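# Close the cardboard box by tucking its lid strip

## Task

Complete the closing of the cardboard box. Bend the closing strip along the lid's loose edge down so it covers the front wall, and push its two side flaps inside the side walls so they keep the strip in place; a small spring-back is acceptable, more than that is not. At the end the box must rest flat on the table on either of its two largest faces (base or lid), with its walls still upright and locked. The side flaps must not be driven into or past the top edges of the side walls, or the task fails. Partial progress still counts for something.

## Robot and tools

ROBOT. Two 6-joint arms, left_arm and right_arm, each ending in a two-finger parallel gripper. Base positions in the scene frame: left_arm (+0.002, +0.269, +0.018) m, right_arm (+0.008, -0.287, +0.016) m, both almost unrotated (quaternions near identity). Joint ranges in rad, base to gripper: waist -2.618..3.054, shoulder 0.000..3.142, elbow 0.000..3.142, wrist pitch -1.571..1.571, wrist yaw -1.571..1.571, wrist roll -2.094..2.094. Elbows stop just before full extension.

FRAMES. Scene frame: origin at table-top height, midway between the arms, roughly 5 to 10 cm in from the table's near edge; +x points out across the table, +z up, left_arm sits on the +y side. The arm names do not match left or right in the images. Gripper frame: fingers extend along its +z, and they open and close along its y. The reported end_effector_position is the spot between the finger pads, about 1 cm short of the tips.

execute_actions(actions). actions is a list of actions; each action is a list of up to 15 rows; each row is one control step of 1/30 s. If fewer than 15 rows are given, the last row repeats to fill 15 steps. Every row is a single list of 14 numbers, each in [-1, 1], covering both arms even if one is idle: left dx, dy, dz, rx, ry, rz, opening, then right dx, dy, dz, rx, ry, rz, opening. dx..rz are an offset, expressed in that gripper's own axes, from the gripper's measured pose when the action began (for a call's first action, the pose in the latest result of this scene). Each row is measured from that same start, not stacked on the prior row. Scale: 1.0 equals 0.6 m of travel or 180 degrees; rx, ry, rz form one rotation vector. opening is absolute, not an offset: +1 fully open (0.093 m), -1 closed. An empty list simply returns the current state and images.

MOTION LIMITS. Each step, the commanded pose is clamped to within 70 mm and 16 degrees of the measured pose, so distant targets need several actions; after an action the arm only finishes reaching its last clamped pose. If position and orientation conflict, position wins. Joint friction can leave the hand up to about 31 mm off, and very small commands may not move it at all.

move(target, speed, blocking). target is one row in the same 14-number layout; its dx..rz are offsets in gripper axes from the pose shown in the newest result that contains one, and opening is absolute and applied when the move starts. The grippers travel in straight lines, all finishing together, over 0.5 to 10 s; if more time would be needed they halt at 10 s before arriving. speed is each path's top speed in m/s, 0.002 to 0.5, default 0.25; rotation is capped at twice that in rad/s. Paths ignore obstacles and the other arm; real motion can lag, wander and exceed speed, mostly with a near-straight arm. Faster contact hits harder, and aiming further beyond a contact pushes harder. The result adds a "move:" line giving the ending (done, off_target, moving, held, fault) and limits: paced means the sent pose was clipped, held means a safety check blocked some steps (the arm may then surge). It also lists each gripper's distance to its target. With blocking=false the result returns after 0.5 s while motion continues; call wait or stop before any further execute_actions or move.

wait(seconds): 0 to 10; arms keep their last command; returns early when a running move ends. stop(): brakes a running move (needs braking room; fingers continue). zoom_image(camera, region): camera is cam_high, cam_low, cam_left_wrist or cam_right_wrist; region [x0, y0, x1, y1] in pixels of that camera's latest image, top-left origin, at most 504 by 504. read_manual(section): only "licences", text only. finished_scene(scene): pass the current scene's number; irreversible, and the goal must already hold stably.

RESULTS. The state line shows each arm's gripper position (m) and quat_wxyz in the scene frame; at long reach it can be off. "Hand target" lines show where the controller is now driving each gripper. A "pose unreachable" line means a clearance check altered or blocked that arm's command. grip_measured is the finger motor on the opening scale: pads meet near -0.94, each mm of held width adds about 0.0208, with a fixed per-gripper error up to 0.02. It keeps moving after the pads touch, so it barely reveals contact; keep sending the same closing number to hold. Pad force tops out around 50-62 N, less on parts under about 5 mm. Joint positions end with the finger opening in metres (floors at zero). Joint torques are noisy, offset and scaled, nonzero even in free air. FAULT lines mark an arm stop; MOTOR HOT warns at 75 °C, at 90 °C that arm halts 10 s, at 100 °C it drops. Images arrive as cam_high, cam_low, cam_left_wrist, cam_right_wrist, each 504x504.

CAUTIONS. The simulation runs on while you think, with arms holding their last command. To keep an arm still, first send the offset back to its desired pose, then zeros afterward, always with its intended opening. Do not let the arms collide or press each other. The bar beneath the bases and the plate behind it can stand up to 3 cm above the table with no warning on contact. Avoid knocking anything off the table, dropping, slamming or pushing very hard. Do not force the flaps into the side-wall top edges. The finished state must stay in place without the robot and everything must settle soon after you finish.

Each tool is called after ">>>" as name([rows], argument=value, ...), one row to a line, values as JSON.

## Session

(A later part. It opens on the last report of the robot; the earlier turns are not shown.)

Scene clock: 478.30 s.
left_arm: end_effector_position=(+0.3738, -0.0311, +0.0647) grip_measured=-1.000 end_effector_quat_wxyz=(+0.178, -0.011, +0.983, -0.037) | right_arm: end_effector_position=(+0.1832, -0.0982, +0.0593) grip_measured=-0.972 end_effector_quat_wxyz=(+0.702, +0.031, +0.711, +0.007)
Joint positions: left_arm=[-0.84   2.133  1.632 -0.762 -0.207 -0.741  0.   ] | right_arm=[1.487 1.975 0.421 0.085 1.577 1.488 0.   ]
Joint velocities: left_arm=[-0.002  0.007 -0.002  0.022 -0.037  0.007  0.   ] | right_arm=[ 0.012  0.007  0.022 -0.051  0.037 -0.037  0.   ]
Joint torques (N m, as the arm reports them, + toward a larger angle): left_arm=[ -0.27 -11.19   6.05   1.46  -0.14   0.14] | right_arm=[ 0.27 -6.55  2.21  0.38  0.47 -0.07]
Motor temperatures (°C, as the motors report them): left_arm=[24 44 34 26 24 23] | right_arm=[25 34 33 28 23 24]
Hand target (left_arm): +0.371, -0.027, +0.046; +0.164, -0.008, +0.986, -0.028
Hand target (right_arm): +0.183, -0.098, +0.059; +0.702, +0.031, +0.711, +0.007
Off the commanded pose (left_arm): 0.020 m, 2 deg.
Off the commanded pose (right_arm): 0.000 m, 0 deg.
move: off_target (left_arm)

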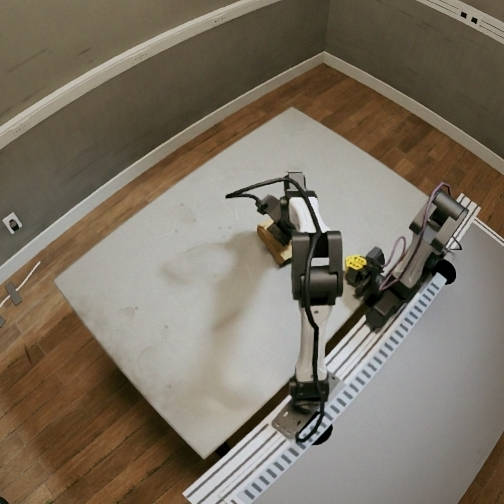

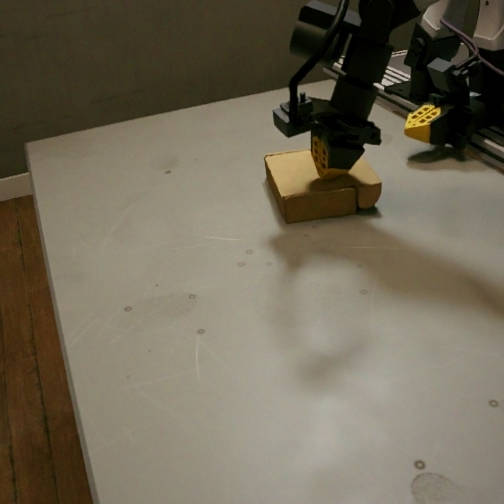

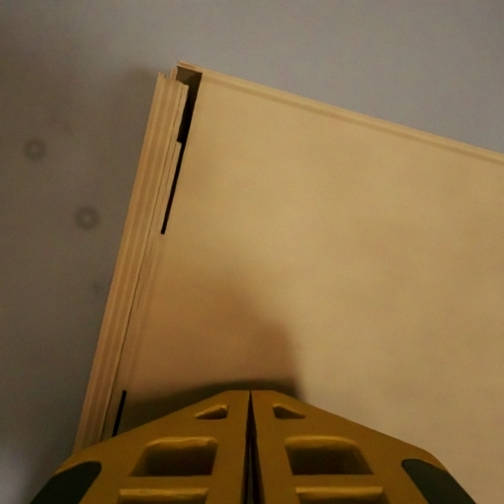

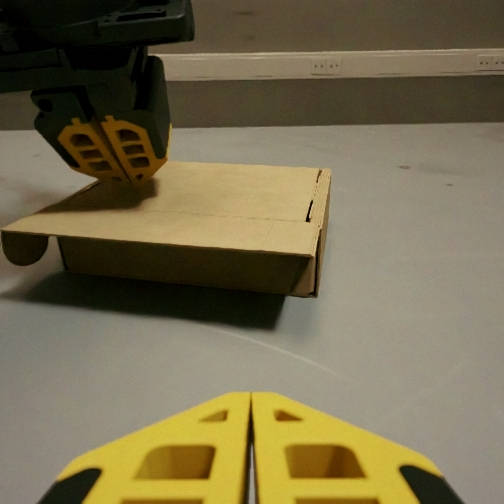

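>>> move(target=[0,0,0.03,0,0,0,-1, 0.06,-0.012,0.11,0,0.167,0,-1], speed=0.1)

Scene clock: 487.63 s.
left_arm: end_effector_position=(+0.3792, -0.0361, +0.0672) grip_measured=-1.000 end_effector_quat_wxyz=(+0.189, -0.013, +0.981, -0.048) | right_arm: end_effector_position=(+0.2471, -0.1137, +0.0203) grip_measured=-0.972 end_effector_quat_wxyz=(+0.501, +0.031, +0.865, -0.000)
Joint positions: left_arm=[-0.84   2.133  1.632 -0.729 -0.207 -0.741  0.   ] | right_arm=[1.05  1.72  0.317 0.467 0.931 0.826 0.   ]
Joint velocities: left_arm=[-0.017 -0.007  0.002  0.022  0.066 -0.037  0.   ] | right_arm=[-0.012  0.002 -0.002 -0.022  0.022 -0.051  0.   ]
Joint torques (N m, as the arm reports them, + toward a larger angle): left_arm=[  0.12 -10.63   7.28   1.54  -0.13   0.12] | right_arm=[-0.55 -6.54  5.21  1.14  0.19 -0.17]
Motor temperatures (°C, as the motors report them): left_arm=[24 44 34 26 24 23] | right_arm=[25 35 32 28 23 24]
Hand target (left_arm): +0.380, -0.032, +0.048; +0.178, -0.011, +0.983, -0.038
Hand target (right_arm): +0.251, -0.108, +0.024; +0.498, +0.032, +0.867, +0.007
Off the commanded pose (left_arm): 0.020 m, 2 deg.
Off the commanded pose (right_arm): 0.008 m, 2 deg.
move: off_target (left_arm)

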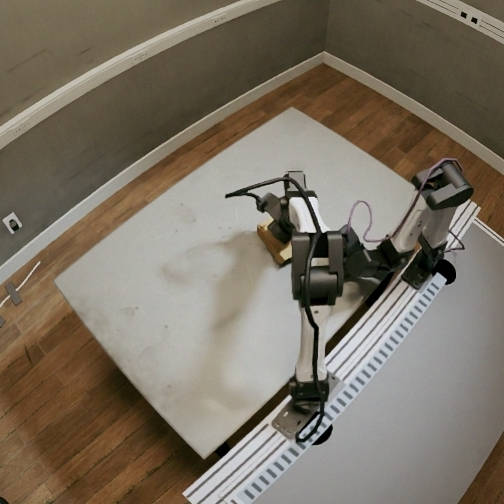

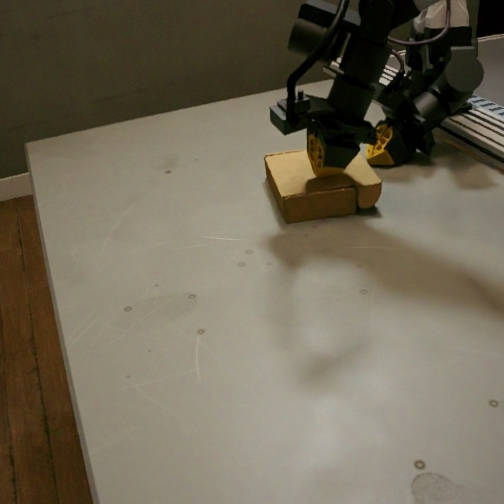

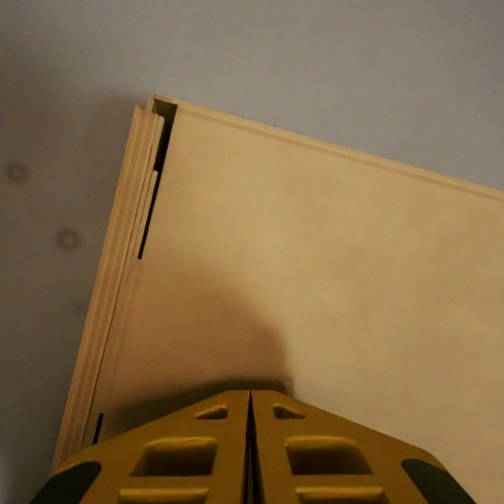

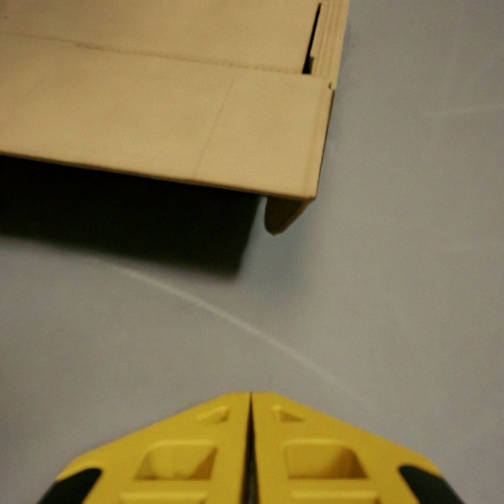

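>>> move(target=[0,0,0.02,0,0,0,-1, 0,0.04,0,0,0,0,-1], speed=0.05)

>>> move(target=[0,0,0.02,0,0,0,-1, -0.045,0.01,0.075,0,0,0,-1], speed=0.05)

Scene clock: 493.87 s.
left_arm: end_effector_position=(+0.3816, -0.0383, +0.0684) grip_measured=-1.000 end_effector_quat_wxyz=(+0.194, -0.014, +0.979, -0.053) | right_arm: end_effector_position=(+0.2487, -0.0947, +0.0216) grip_measured=-0.972 end_effector_quat_wxyz=(+0.501, +0.035, +0.865, +0.005)
Joint positions: left_arm=[-0.84   2.133  1.632 -0.715 -0.207 -0.741  0.   ] | right_arm=[1.082 1.761 0.393 0.404 0.947 0.877 0.   ]
Joint velocities: left_arm=[-0.002 -0.007  0.012  0.037  0.037  0.007  0.   ] | right_arm=[ 0.002 -0.022 -0.012 -0.051 -0.022 -0.022  0.   ]
Joint torques (N m, as the arm reports them, + toward a larger angle): left_arm=[ -0.13 -11.38   7.65   1.58  -0.15   0.11] | right_arm=[ 1.43 -4.89  5.51  1.08  0.41  0.03]
Motor temperatures (°C, as the motors report them): left_arm=[24 44 34 26 24 23] | right_arm=[25 35 32 28 23 24]
Hand target (left_arm): +0.383, -0.037, +0.056; +0.189, -0.013, +0.981, -0.048
Hand target (right_arm): +0.248, -0.089, +0.020; +0.501, +0.030, +0.865, +0.001
Off the commanded pose (left_arm): 0.013 m, 1 deg.
Off the commanded pose (right_arm): 0.005 m, 1 deg.
move: off_target (left_arm)

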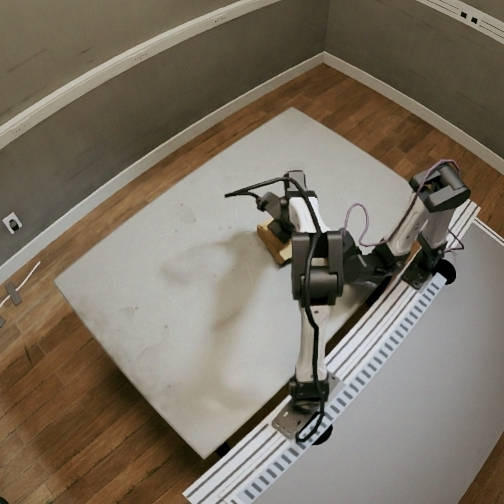

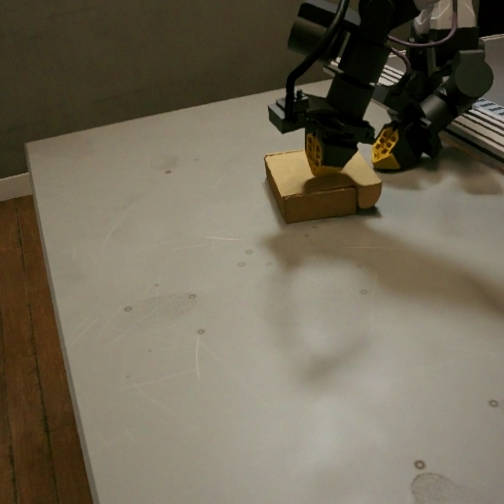

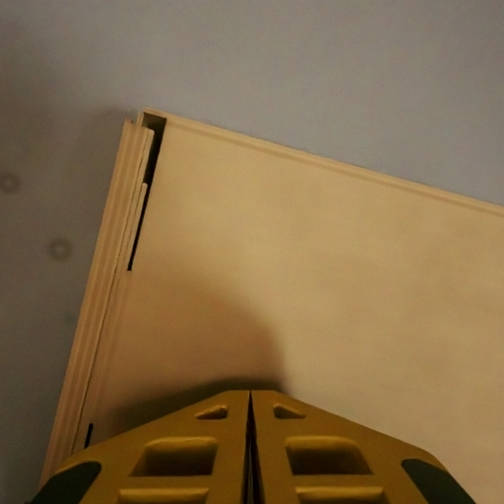

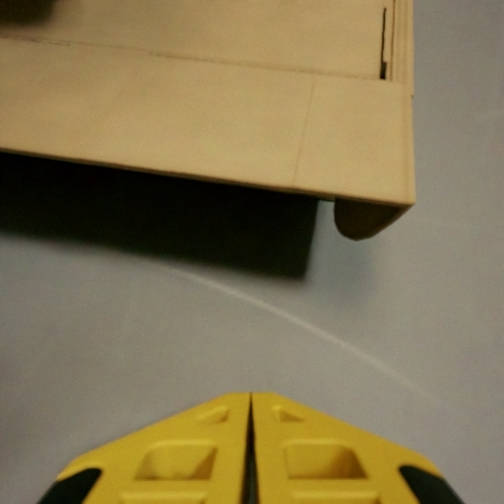

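Scene clock: 495.30 s.
left_arm: end_effector_position=(+0.3840, -0.0406, +0.0697) grip_measured=-1.000 end_effector_quat_wxyz=(+0.200, -0.014, +0.978, -0.058) | right_arm: end_effector_position=(+0.2964, -0.0981, +0.0233) grip_measured=-0.972 end_effector_quat_wxyz=(+0.504, +0.036, +0.863, -0.003)
Joint positions: left_arm=[-0.84   2.133  1.632 -0.7   -0.207 -0.741  0.   ] | right_arm=[0.904 1.831 0.444 0.586 0.849 0.657 0.   ]
Joint velocities: left_arm=[-0.017  0.002  0.012  0.007 -0.022  0.007  0.   ] | right_arm=[-0.002  0.002 -0.017  0.095 -0.037  0.022  0.   ]
Joint torques (N m, as the arm reports them, + toward a larger angle): left_arm=[ -0.3  -11.47   7.75   1.62  -0.16   0.11] | right_arm=[-0.37 -5.66  5.64  1.57  0.14 -0.12]
Motor temperatures (°C, as the motors report them): left_arm=[24 44 34 26 24 23] | right_arm=[25 35 32 29 23 24]
Hand target (left_arm): +0.386, -0.039, +0.058; +0.194, -0.014, +0.979, -0.053
Hand target (right_arm): +0.302, -0.092, +0.023; +0.502, +0.035, +0.864, +0.003
Off the commanded pose (left_arm): 0.013 m, 1 deg.
Off the commanded pose (right_arm): 0.008 m, 1 deg.
move: off_target (left_arm)

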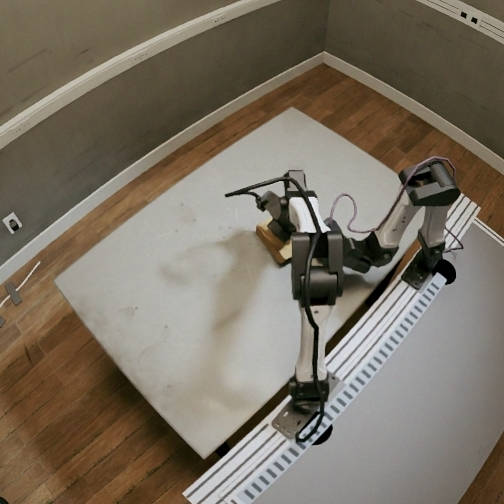

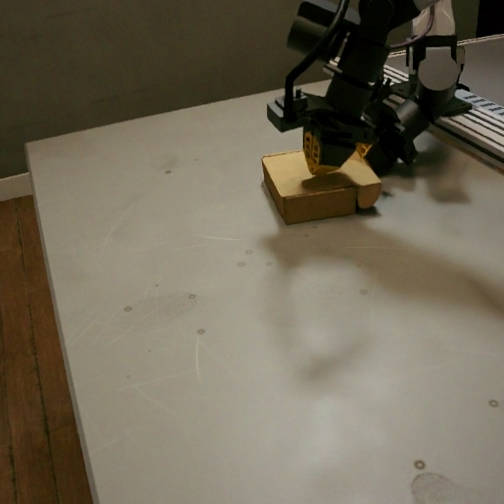

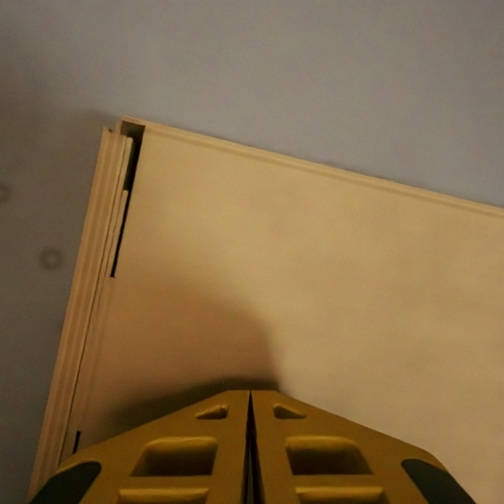

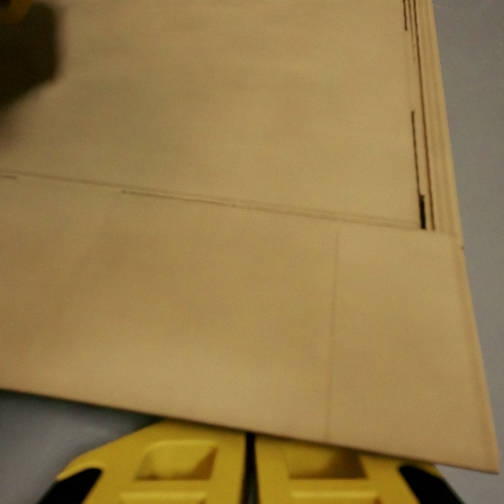

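>>> move(target=[0.03,0,0.06,0,0,0,-1, 0,0,0,0,0,0,-1], speed=0.03)

>>> move(target=[0.02,0,0.04,0,0,0,-1, 0,0,0,0,0,0,0.2], speed=0.03)

Scene clock: 505.27 s.
left_arm: end_effector_position=(+0.3925, -0.0478, +0.0609) grip_measured=-1.000 end_effector_quat_wxyz=(+0.222, -0.020, +0.972, -0.078) | right_arm: end_effector_position=(+0.2965, -0.0975, +0.0235) grip_measured=-0.972 end_effector_quat_wxyz=(+0.504, +0.035, +0.863, -0.002)
Joint positions: left_arm=[-0.84   2.141  1.583 -0.583 -0.212 -0.744  0.   ] | right_arm=[0.904 1.831 0.444 0.588 0.847 0.654 0.   ]
Joint velocities: left_arm=[ 0.017 -0.017 -0.002  0.007  0.022 -0.022  0.   ] | right_arm=[ 0.012  0.002  0.007 -0.022  0.022  0.022  0.   ]
Joint torques (N m, as the arm reports them, + toward a larger angle): left_arm=[ -1.73 -10.17   5.64   1.72  -0.16  -0.05] | right_arm=[ 0.15 -7.27  4.01  1.52  0.29 -0.04]
Motor temperatures (°C, as the motors report them): left_arm=[24 45 35 26 24 23] | right_arm=[25 35 33 30 23 24]
Hand target (left_arm): +0.381, -0.045, +0.031; +0.200, -0.014, +0.978, -0.058
Hand target (right_arm): +0.296, -0.098, +0.023; +0.504, +0.036, +0.863, -0.003
Off the commanded pose (left_arm): 0.033 m, 4 deg.
Off the commanded pose (right_arm): 0.001 m, 0 deg.
move: off_target (left_arm)

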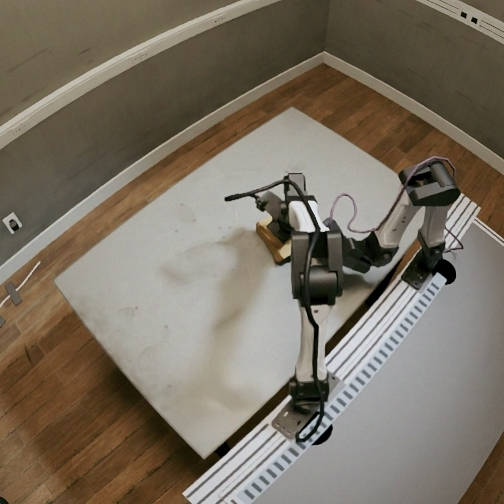

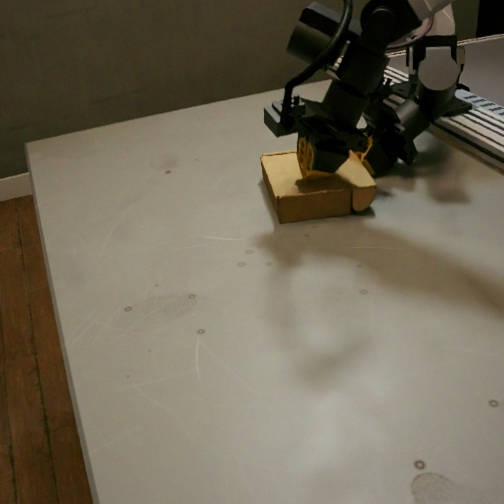

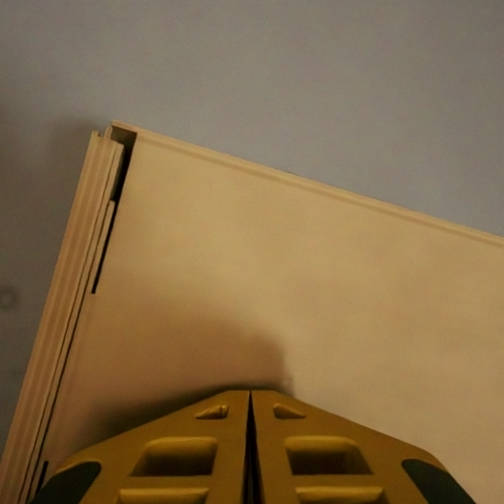

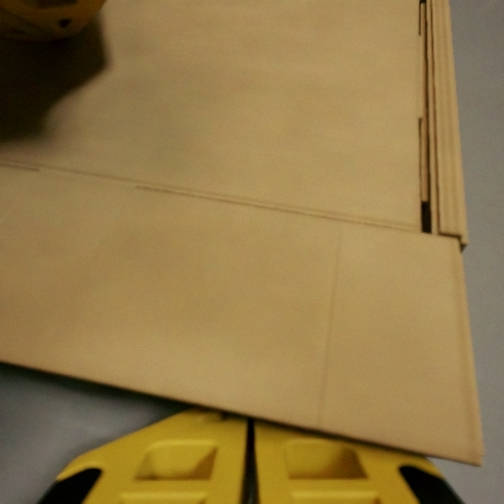

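Scene clock: 506.50 s.
left_arm: end_effector_position=(+0.4003, -0.0547, +0.0619) grip_measured=-1.000 end_effector_quat_wxyz=(+0.240, -0.023, +0.966, -0.095) | right_arm: end_effector_position=(+0.2965, -0.0975, +0.0235) grip_measured=+0.198 end_effector_quat_wxyz=(+0.504, +0.035, +0.863, -0.002)
Joint positions: left_arm=[-0.84   2.144  1.57  -0.514 -0.213 -0.745  0.   ] | right_arm=[0.904 1.831 0.444 0.588 0.847 0.654 0.055]
Joint velocities: left_arm=[ 0.002 -0.017 -0.012 -0.081  0.007 -0.022  0.   ] | right_arm=[-0.017 -0.002 -0.002  0.022 -0.066 -0.022 -0.001]
Joint torques (N m, as the arm reports them, + toward a larger angle): left_arm=[ -1.32 -10.63   6.12   1.84  -0.2   -0.03] | right_arm=[ 0.25 -7.19  4.21  1.55  0.26 -0.05]
Motor temperatures (°C, as the motors report them): left_arm=[24 45 35 26 24 23] | right_arm=[25 35 32 30 23 24]
Hand target (left_arm): +0.391, -0.052, +0.035; +0.222, -0.020, +0.972, -0.078
Hand target (right_arm): +0.296, -0.098, +0.024; +0.504, +0.035, +0.863, -0.002
Off the commanded pose (left_arm): 0.029 m, 3 deg.
Off the commanded pose (right_arm): 0.000 m, 0 deg.
move: off_target (left_arm)

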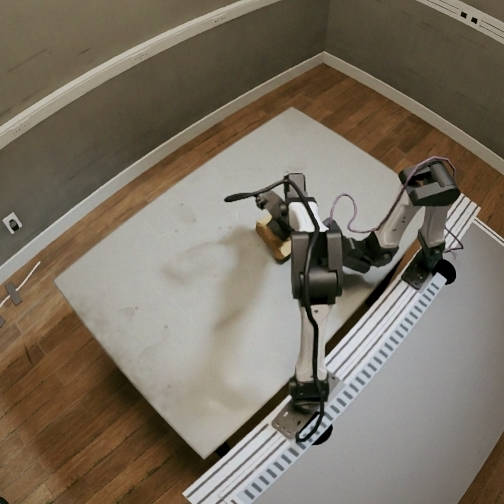

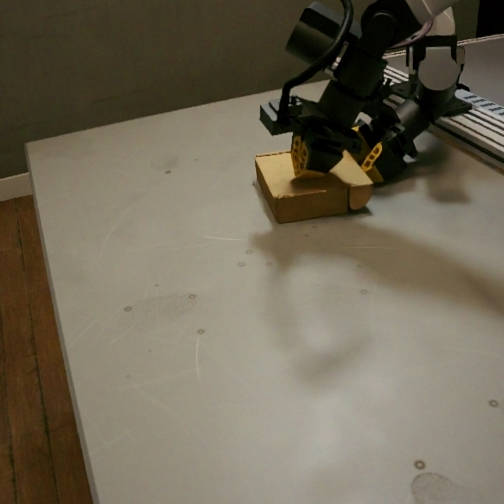

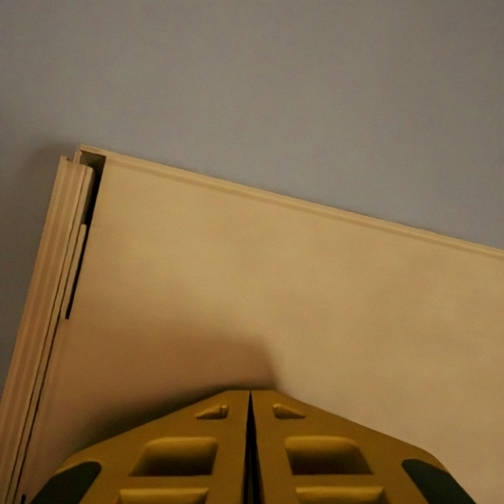

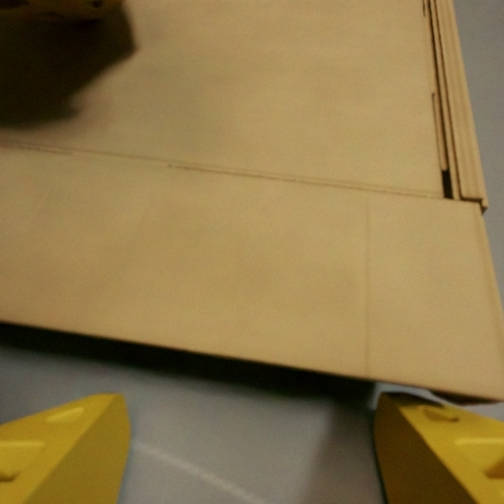

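>>> move(target=[0.02,0,0.03,0,0,0,-1, 0.07,-0.1,-0.15,0,0,0,-1], speed=0.15)

>>> move(target=[0.12,0.13,-0.046,0,0,0,-1, 0,0,0,0,0,0,-1], speed=0.05)

Scene clock: 514.07 s.
left_arm: end_effector_position=(+0.4055, -0.0595, +0.0635) grip_measured=-1.000 end_effector_quat_wxyz=(+0.254, -0.027, +0.961, -0.108) | right_arm: end_effector_position=(+0.1931, -0.1601, +0.0259) grip_measured=-0.972 end_effector_quat_wxyz=(+0.498, +0.032, +0.867, -0.009)
Joint positions: left_arm=[-0.84   2.144  1.558 -0.463 -0.213 -0.747  0.   ] | right_arm=[1.247 1.443 0.181 0.033 1.028 1.158 0.   ]
Joint velocities: left_arm=[ 0.022  0.007 -0.002 -0.007  0.007  0.051  0.   ] | right_arm=[-0.007 -0.007  0.002 -0.022  0.022 -0.007  0.   ]
Joint torques (N m, as the arm reports them, + toward a larger angle): left_arm=[ -1.54 -11.19   6.37   1.92  -0.21   0.  ] | right_arm=[ 1.3  -3.76  5.68  0.73  0.44  0.02]
Motor temperatures (°C, as the motors report them): left_arm=[24 45 35 27 24 23] | right_arm=[25 35 32 31 23 24]
Hand target (left_arm): +0.398, -0.059, +0.041; +0.241, -0.023, +0.966, -0.095
Hand target (right_arm): +0.194, -0.151, +0.032; +0.502, +0.035, +0.864, +0.002
Off the commanded pose (left_arm): 0.024 m, 2 deg.
Off the commanded pose (right_arm): 0.009 m, 1 deg.
move: off_target (left_arm)

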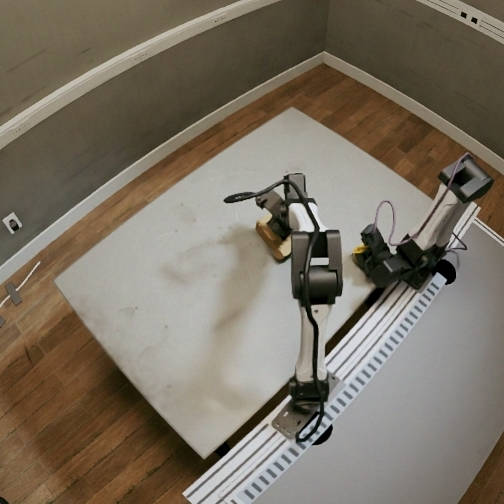

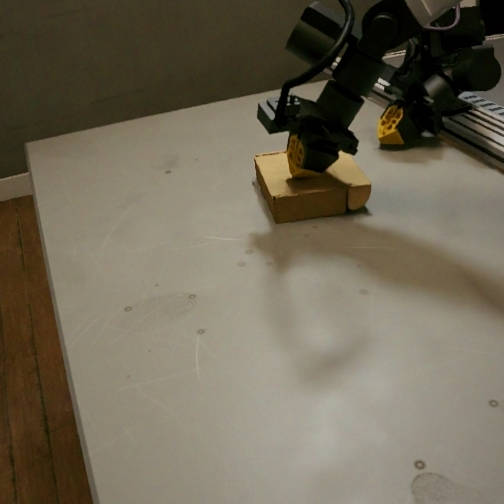

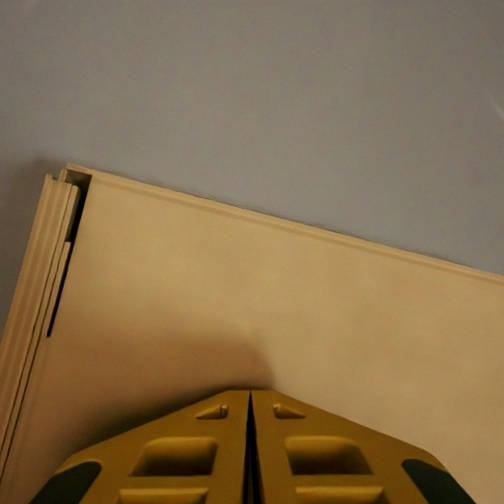

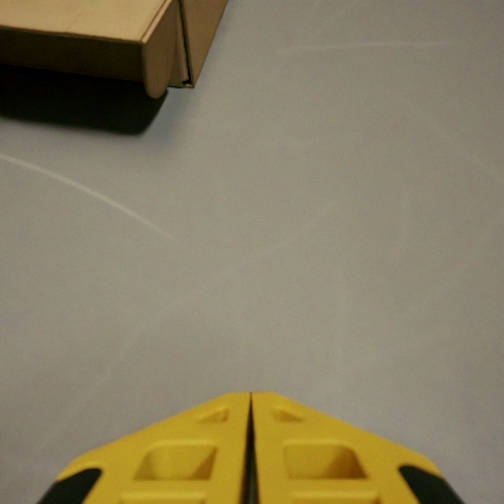

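Scene clock: 516.53 s.
left_arm: end_effector_position=(+0.3477, -0.0054, +0.0572) grip_measured=-1.000 end_effector_quat_wxyz=(+0.287, -0.032, +0.947, -0.140) | right_arm: end_effector_position=(+0.1931, -0.1601, +0.0259) grip_measured=-0.972 end_effector_quat_wxyz=(+0.498, +0.032, +0.867, -0.009)
Joint positions: left_arm=[-0.84   1.838  1.025 -0.14  -0.213 -0.747  0.   ] | right_arm=[1.247 1.443 0.181 0.033 1.028 1.159 0.   ]
Joint velocities: left_arm=[-0.017  0.012  0.012 -0.007 -0.022 -0.022  0.   ] | right_arm=[ 0.002 -0.007 -0.007 -0.051  0.007 -0.037  0.   ]
Joint torques (N m, as the arm reports them, + toward a larger angle): left_arm=[-0.19 -9.95  3.99  1.33 -0.11  0.11] | right_arm=[ 0.29 -3.18  4.28  0.84  0.4  -0.11]
Motor temperatures (°C, as the motors report them): left_arm=[24 45 34 27 24 23] | right_arm=[25 35 32 30 23 24]
Hand target (left_arm): +0.330, +0.013, +0.034; +0.254, -0.027, +0.961, -0.108
Hand target (right_arm): +0.193, -0.160, +0.026; +0.498, +0.032, +0.867, -0.009
Off the commanded pose (left_arm): 0.035 m, 6 deg.
Off the commanded pose (right_arm): 0.000 m, 0 deg.
move: off_target (left_arm)

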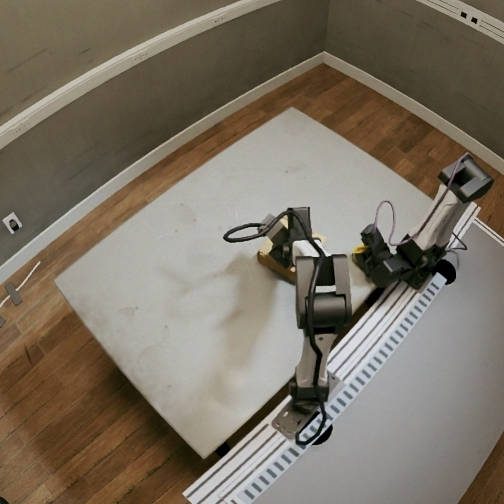

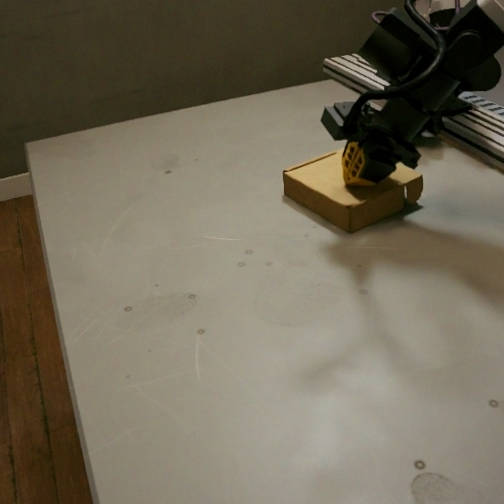

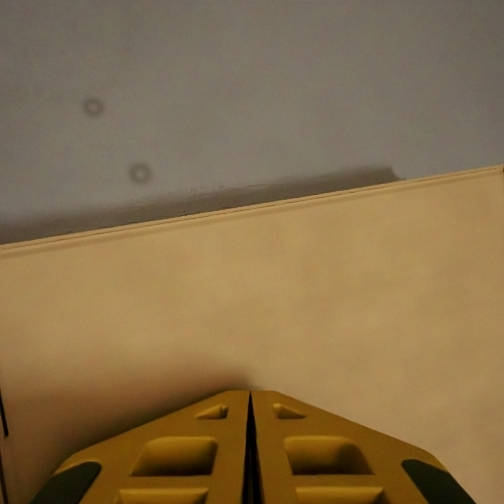

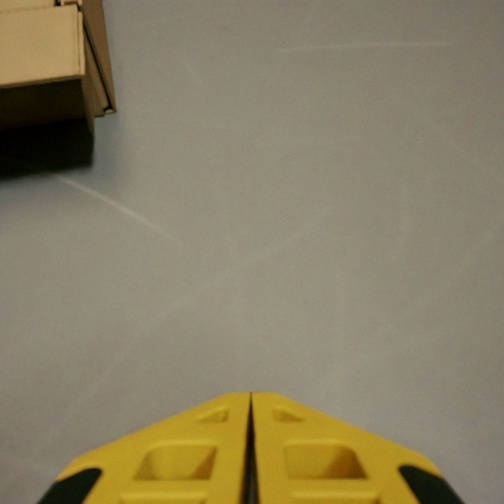

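>>> move(target=[0.04,0.04,0.007,-0.02,0.025,0,-1, -0.033,0.125,0.072,-0.058,0,-0.033,-1], speed=0.1)

Scene clock: 531.63 s.
left_arm: end_effector_position=(+0.3482, -0.0058, +0.0576) grip_measured=-1.000 end_effector_quat_wxyz=(+0.288, -0.035, +0.946, -0.142) | right_arm: end_effector_position=(+0.2408, -0.0956, +0.0207) grip_measured=-0.972 end_effector_quat_wxyz=(+0.499, -0.056, +0.864, +0.036)
Joint positions: left_arm=[-0.84   1.838  1.025 -0.136 -0.214 -0.752  0.   ] | right_arm=[1.056 1.716 0.247 0.674 0.818 0.606 0.   ]
Joint velocities: left_arm=[-0.012  0.002  0.002 -0.022  0.022 -0.081  0.   ] | right_arm=[ 0.007 -0.007 -0.017  0.022  0.007  0.022  0.   ]
Joint torques (N m, as the arm reports them, + toward a larger angle): left_arm=[ 0.12 -9.83  4.77  1.19 -0.03  0.  ] | right_arm=[-0.57 -4.21  4.92  1.62  0.07 -0.11]
Motor temperatures (°C, as the motors report them): left_arm=[24 45 33 26 24 23] | right_arm=[25 34 32 30 23 24]
Hand target (left_arm): +0.330, +0.012, +0.035; +0.248, -0.035, +0.962, -0.112
Hand target (right_arm): +0.245, -0.089, +0.020; +0.497, -0.057, +0.865, +0.042
Off the commanded pose (left_arm): 0.035 m, 6 deg.
Off the commanded pose (right_arm): 0.009 m, 1 deg.
move: off_target (left_arm)

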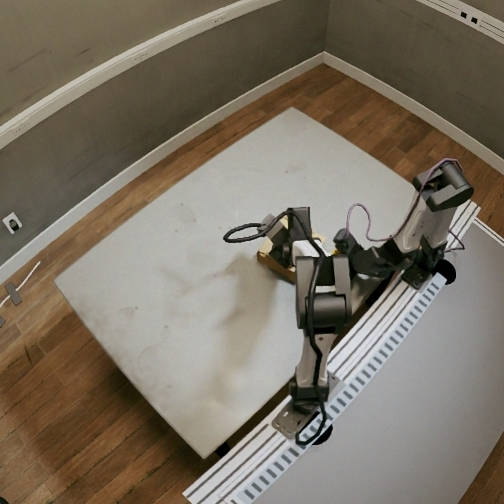

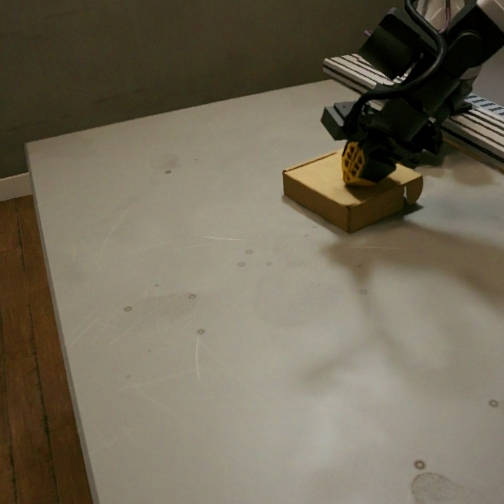

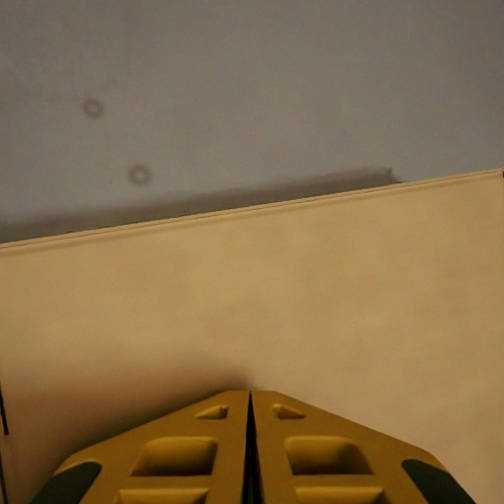

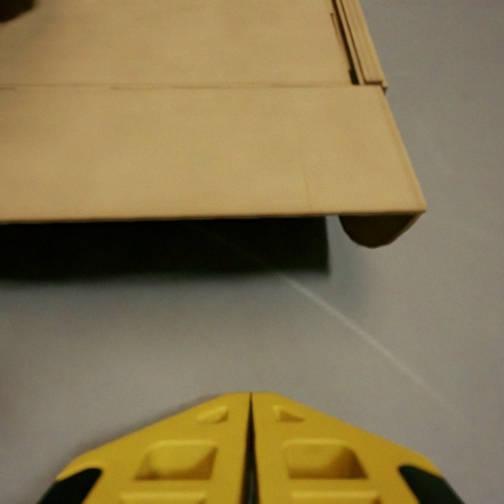

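>>> execute_actions(actions=[])

Scene clock: 547.67 s.
left_arm: end_effector_position=(+0.3482, -0.0058, +0.0576) grip_measured=-1.000 end_effector_quat_wxyz=(+0.288, -0.035, +0.946, -0.142) | right_arm: end_effector_position=(+0.2409, -0.0950, +0.0210) grip_measured=-0.972 end_effector_quat_wxyz=(+0.499, -0.057, +0.864, +0.037)
Joint positions: left_arm=[-0.84   1.838  1.025 -0.136 -0.214 -0.752  0.   ] | right_arm=[1.056 1.716 0.247 0.677 0.817 0.604 0.   ]
Joint velocities: left_arm=[-0.007  0.002  0.002  0.037 -0.007  0.007  0.   ] | right_arm=[-0.007 -0.017 -0.012 -0.022 -0.037 -0.037  0.   ]
Joint torques (N m, as the arm reports them, + toward a larger angle): left_arm=[ 0.2  -9.9   4.82  1.17  0.    0.  ] | right_arm=[-0.67 -4.12  4.85  1.66  0.1  -0.16]
Motor temperatures (°C, as the motors report them): left_arm=[24 44 33 26 24 23] | right_arm=[25 33 32 32 22 24]
Hand target (left_arm): +0.330, +0.012, +0.035; +0.248, -0.035, +0.962, -0.112
Hand target (right_arm): +0.245, -0.089, +0.020; +0.497, -0.057, +0.865, +0.042
Off the commanded pose (left_arm): 0.035 m, 6 deg.
Off the commanded pose (right_arm): 0.008 m, 1 deg.

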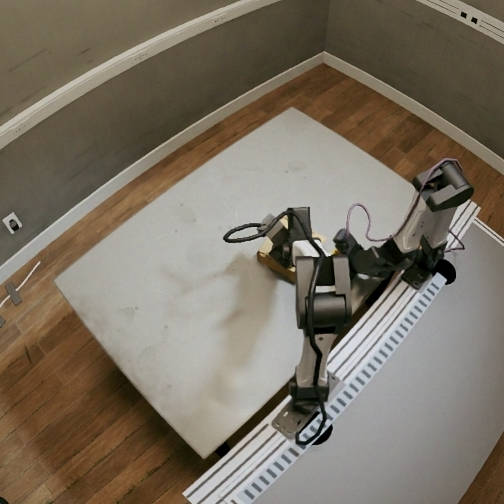

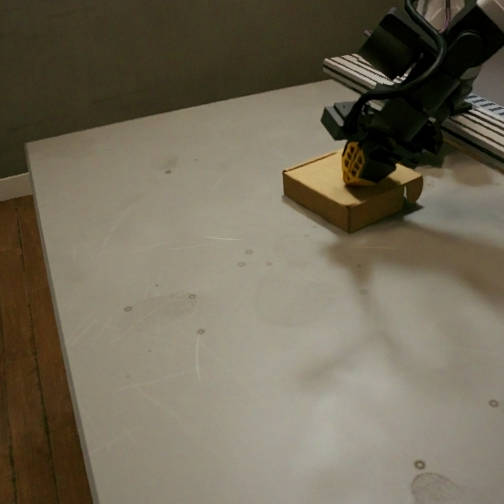

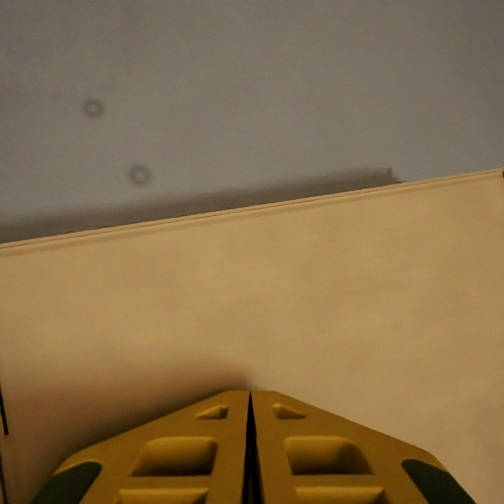

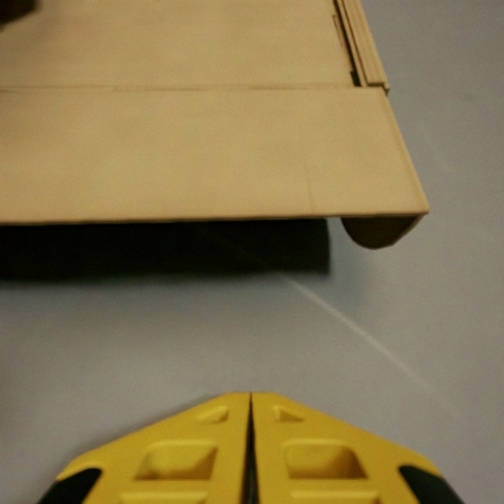

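>>> move(target=[0.04,0.04,0.007,-0.02,0.025,0,-1,-0.04,0.01,0.07,0,0,0,-1], speed=0.05)

Scene clock: 552.33 s.
left_arm: end_effector_position=(+0.3485, -0.0059, +0.0579) grip_measured=-1.000 end_effector_quat_wxyz=(+0.288, -0.038, +0.946, -0.144) | right_arm: end_effector_position=(+0.2831, -0.0888, +0.0206) grip_measured=-0.972 end_effector_quat_wxyz=(+0.500, -0.055, +0.863, +0.030)
Joint positions: left_arm=[-0.84   1.838  1.025 -0.134 -0.214 -0.758  0.   ] | right_arm=[0.907 1.813 0.341 0.772 0.721 0.462 0.   ]
Joint velocities: left_arm=[ 0.012  0.012  0.002  0.051 -0.037 -0.007  0.   ] | right_arm=[ 0.012 -0.007 -0.012 -0.022 -0.066 -0.081  0.   ]
Joint torques (N m, as the arm reports them, + toward a larger angle): left_arm=[ 0.1  -9.85  4.6   1.25 -0.01 -0.01] | right_arm=[-0.42 -5.05  5.21  1.79  0.02 -0.09]
Motor temperatures (°C, as the motors report them): left_arm=[24 44 33 26 24 23] | right_arm=[25 33 32 32 22 24]
Hand target (left_arm): +0.331, +0.012, +0.035; +0.249, -0.038, +0.961, -0.114
Hand target (right_arm): +0.288, -0.083, +0.020; +0.500, -0.057, +0.864, +0.035
Off the commanded pose (left_arm): 0.035 m, 6 deg.
Off the commanded pose (right_arm): 0.008 m, 1 deg.
move: off_target (left_arm)

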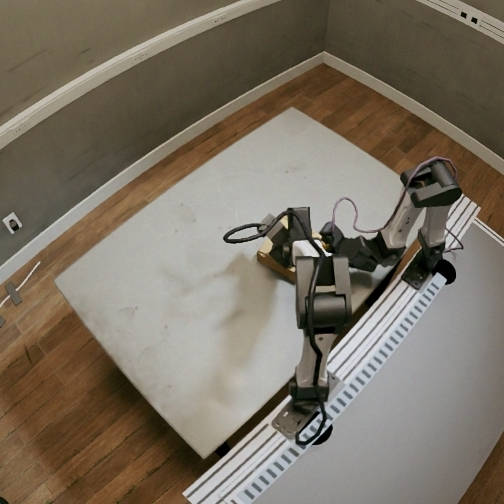

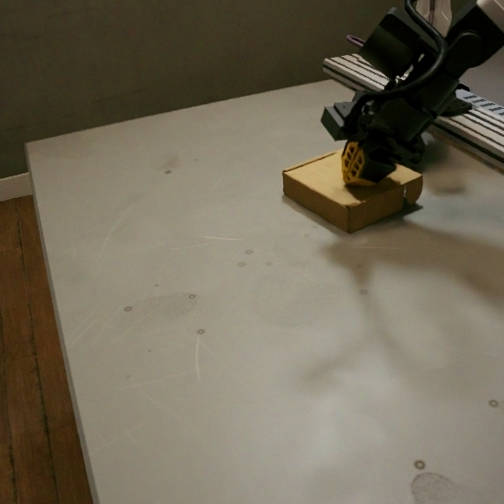

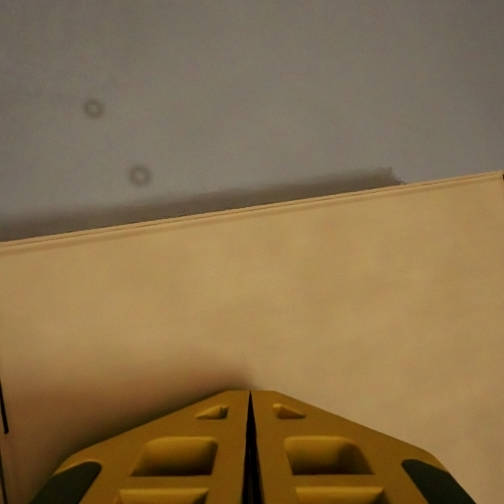

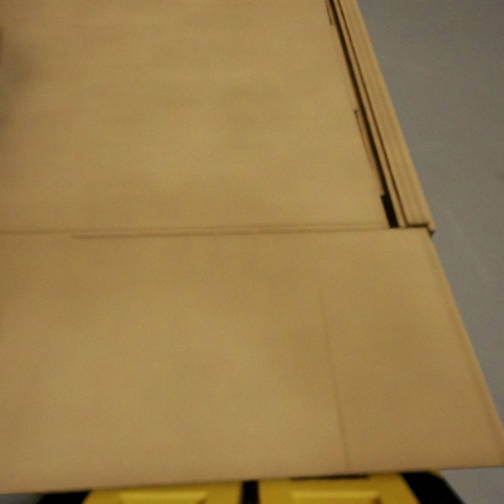

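>>> move(target=[0.04,0.04,0.007,-0.02,0.025,0,-1,-0.005,0.01,0.01,0,0,0,0.5], speed=0.05)

Scene clock: 558.17 s.
left_arm: end_effector_position=(+0.3492, -0.0066, +0.0586) grip_measured=-1.000 end_effector_quat_wxyz=(+0.289, -0.041, +0.945, -0.146) | right_arm: end_effector_position=(+0.2834, -0.0886, +0.0212) grip_measured=+0.498 end_effector_quat_wxyz=(+0.502, -0.055, +0.863, +0.030)
Joint positions: left_arm=[-0.84   1.838  1.025 -0.129 -0.214 -0.764  0.   ] | right_arm=[0.907 1.813 0.341 0.775 0.722 0.46  0.069]
Joint velocities: left_arm=[ 0.012 -0.012 -0.002 -0.037 -0.007 -0.022  0.   ] | right_arm=[ 0.002 -0.007 -0.002 -0.051 -0.037  0.007 -0.001]
Joint torques (N m, as the arm reports them, + toward a larger angle): left_arm=[ 0.13 -9.93  4.83  1.17 -0.03 -0.02] | right_arm=[ 0.03 -4.66  5.95  1.62  0.12 -0.06]
Motor temperatures (°C, as the motors report them): left_arm=[24 44 33 26 24 23] | right_arm=[25 33 33 33 22 24]
Hand target (left_arm): +0.331, +0.011, +0.035; +0.249, -0.041, +0.961, -0.116
Hand target (right_arm): +0.289, -0.082, +0.020; +0.501, -0.055, +0.863, +0.030
Off the commanded pose (left_arm): 0.035 m, 6 deg.
Off the commanded pose (right_arm): 0.009 m, 0 deg.
move: off_target (left_arm)

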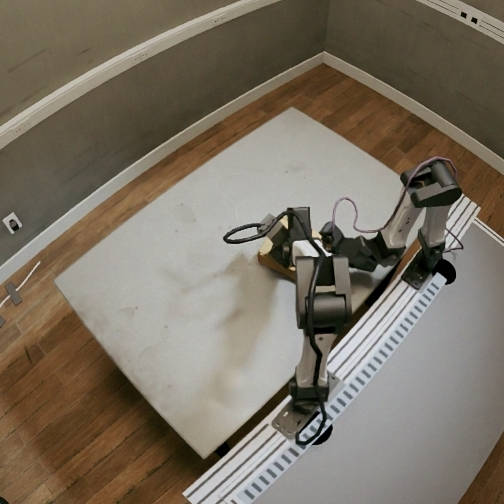

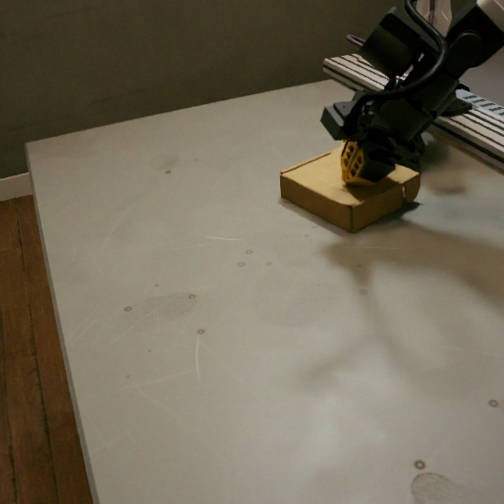

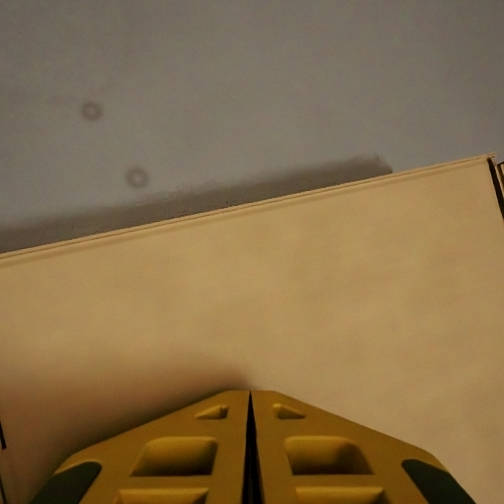

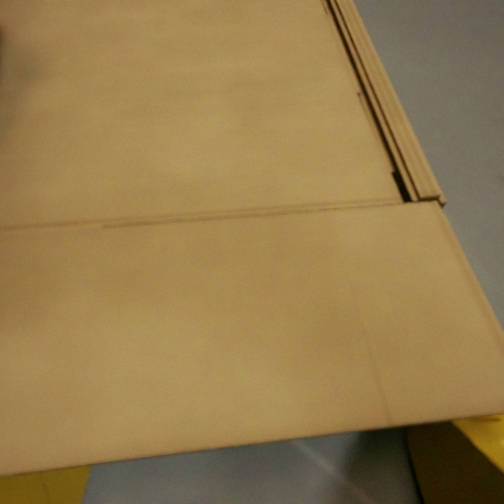

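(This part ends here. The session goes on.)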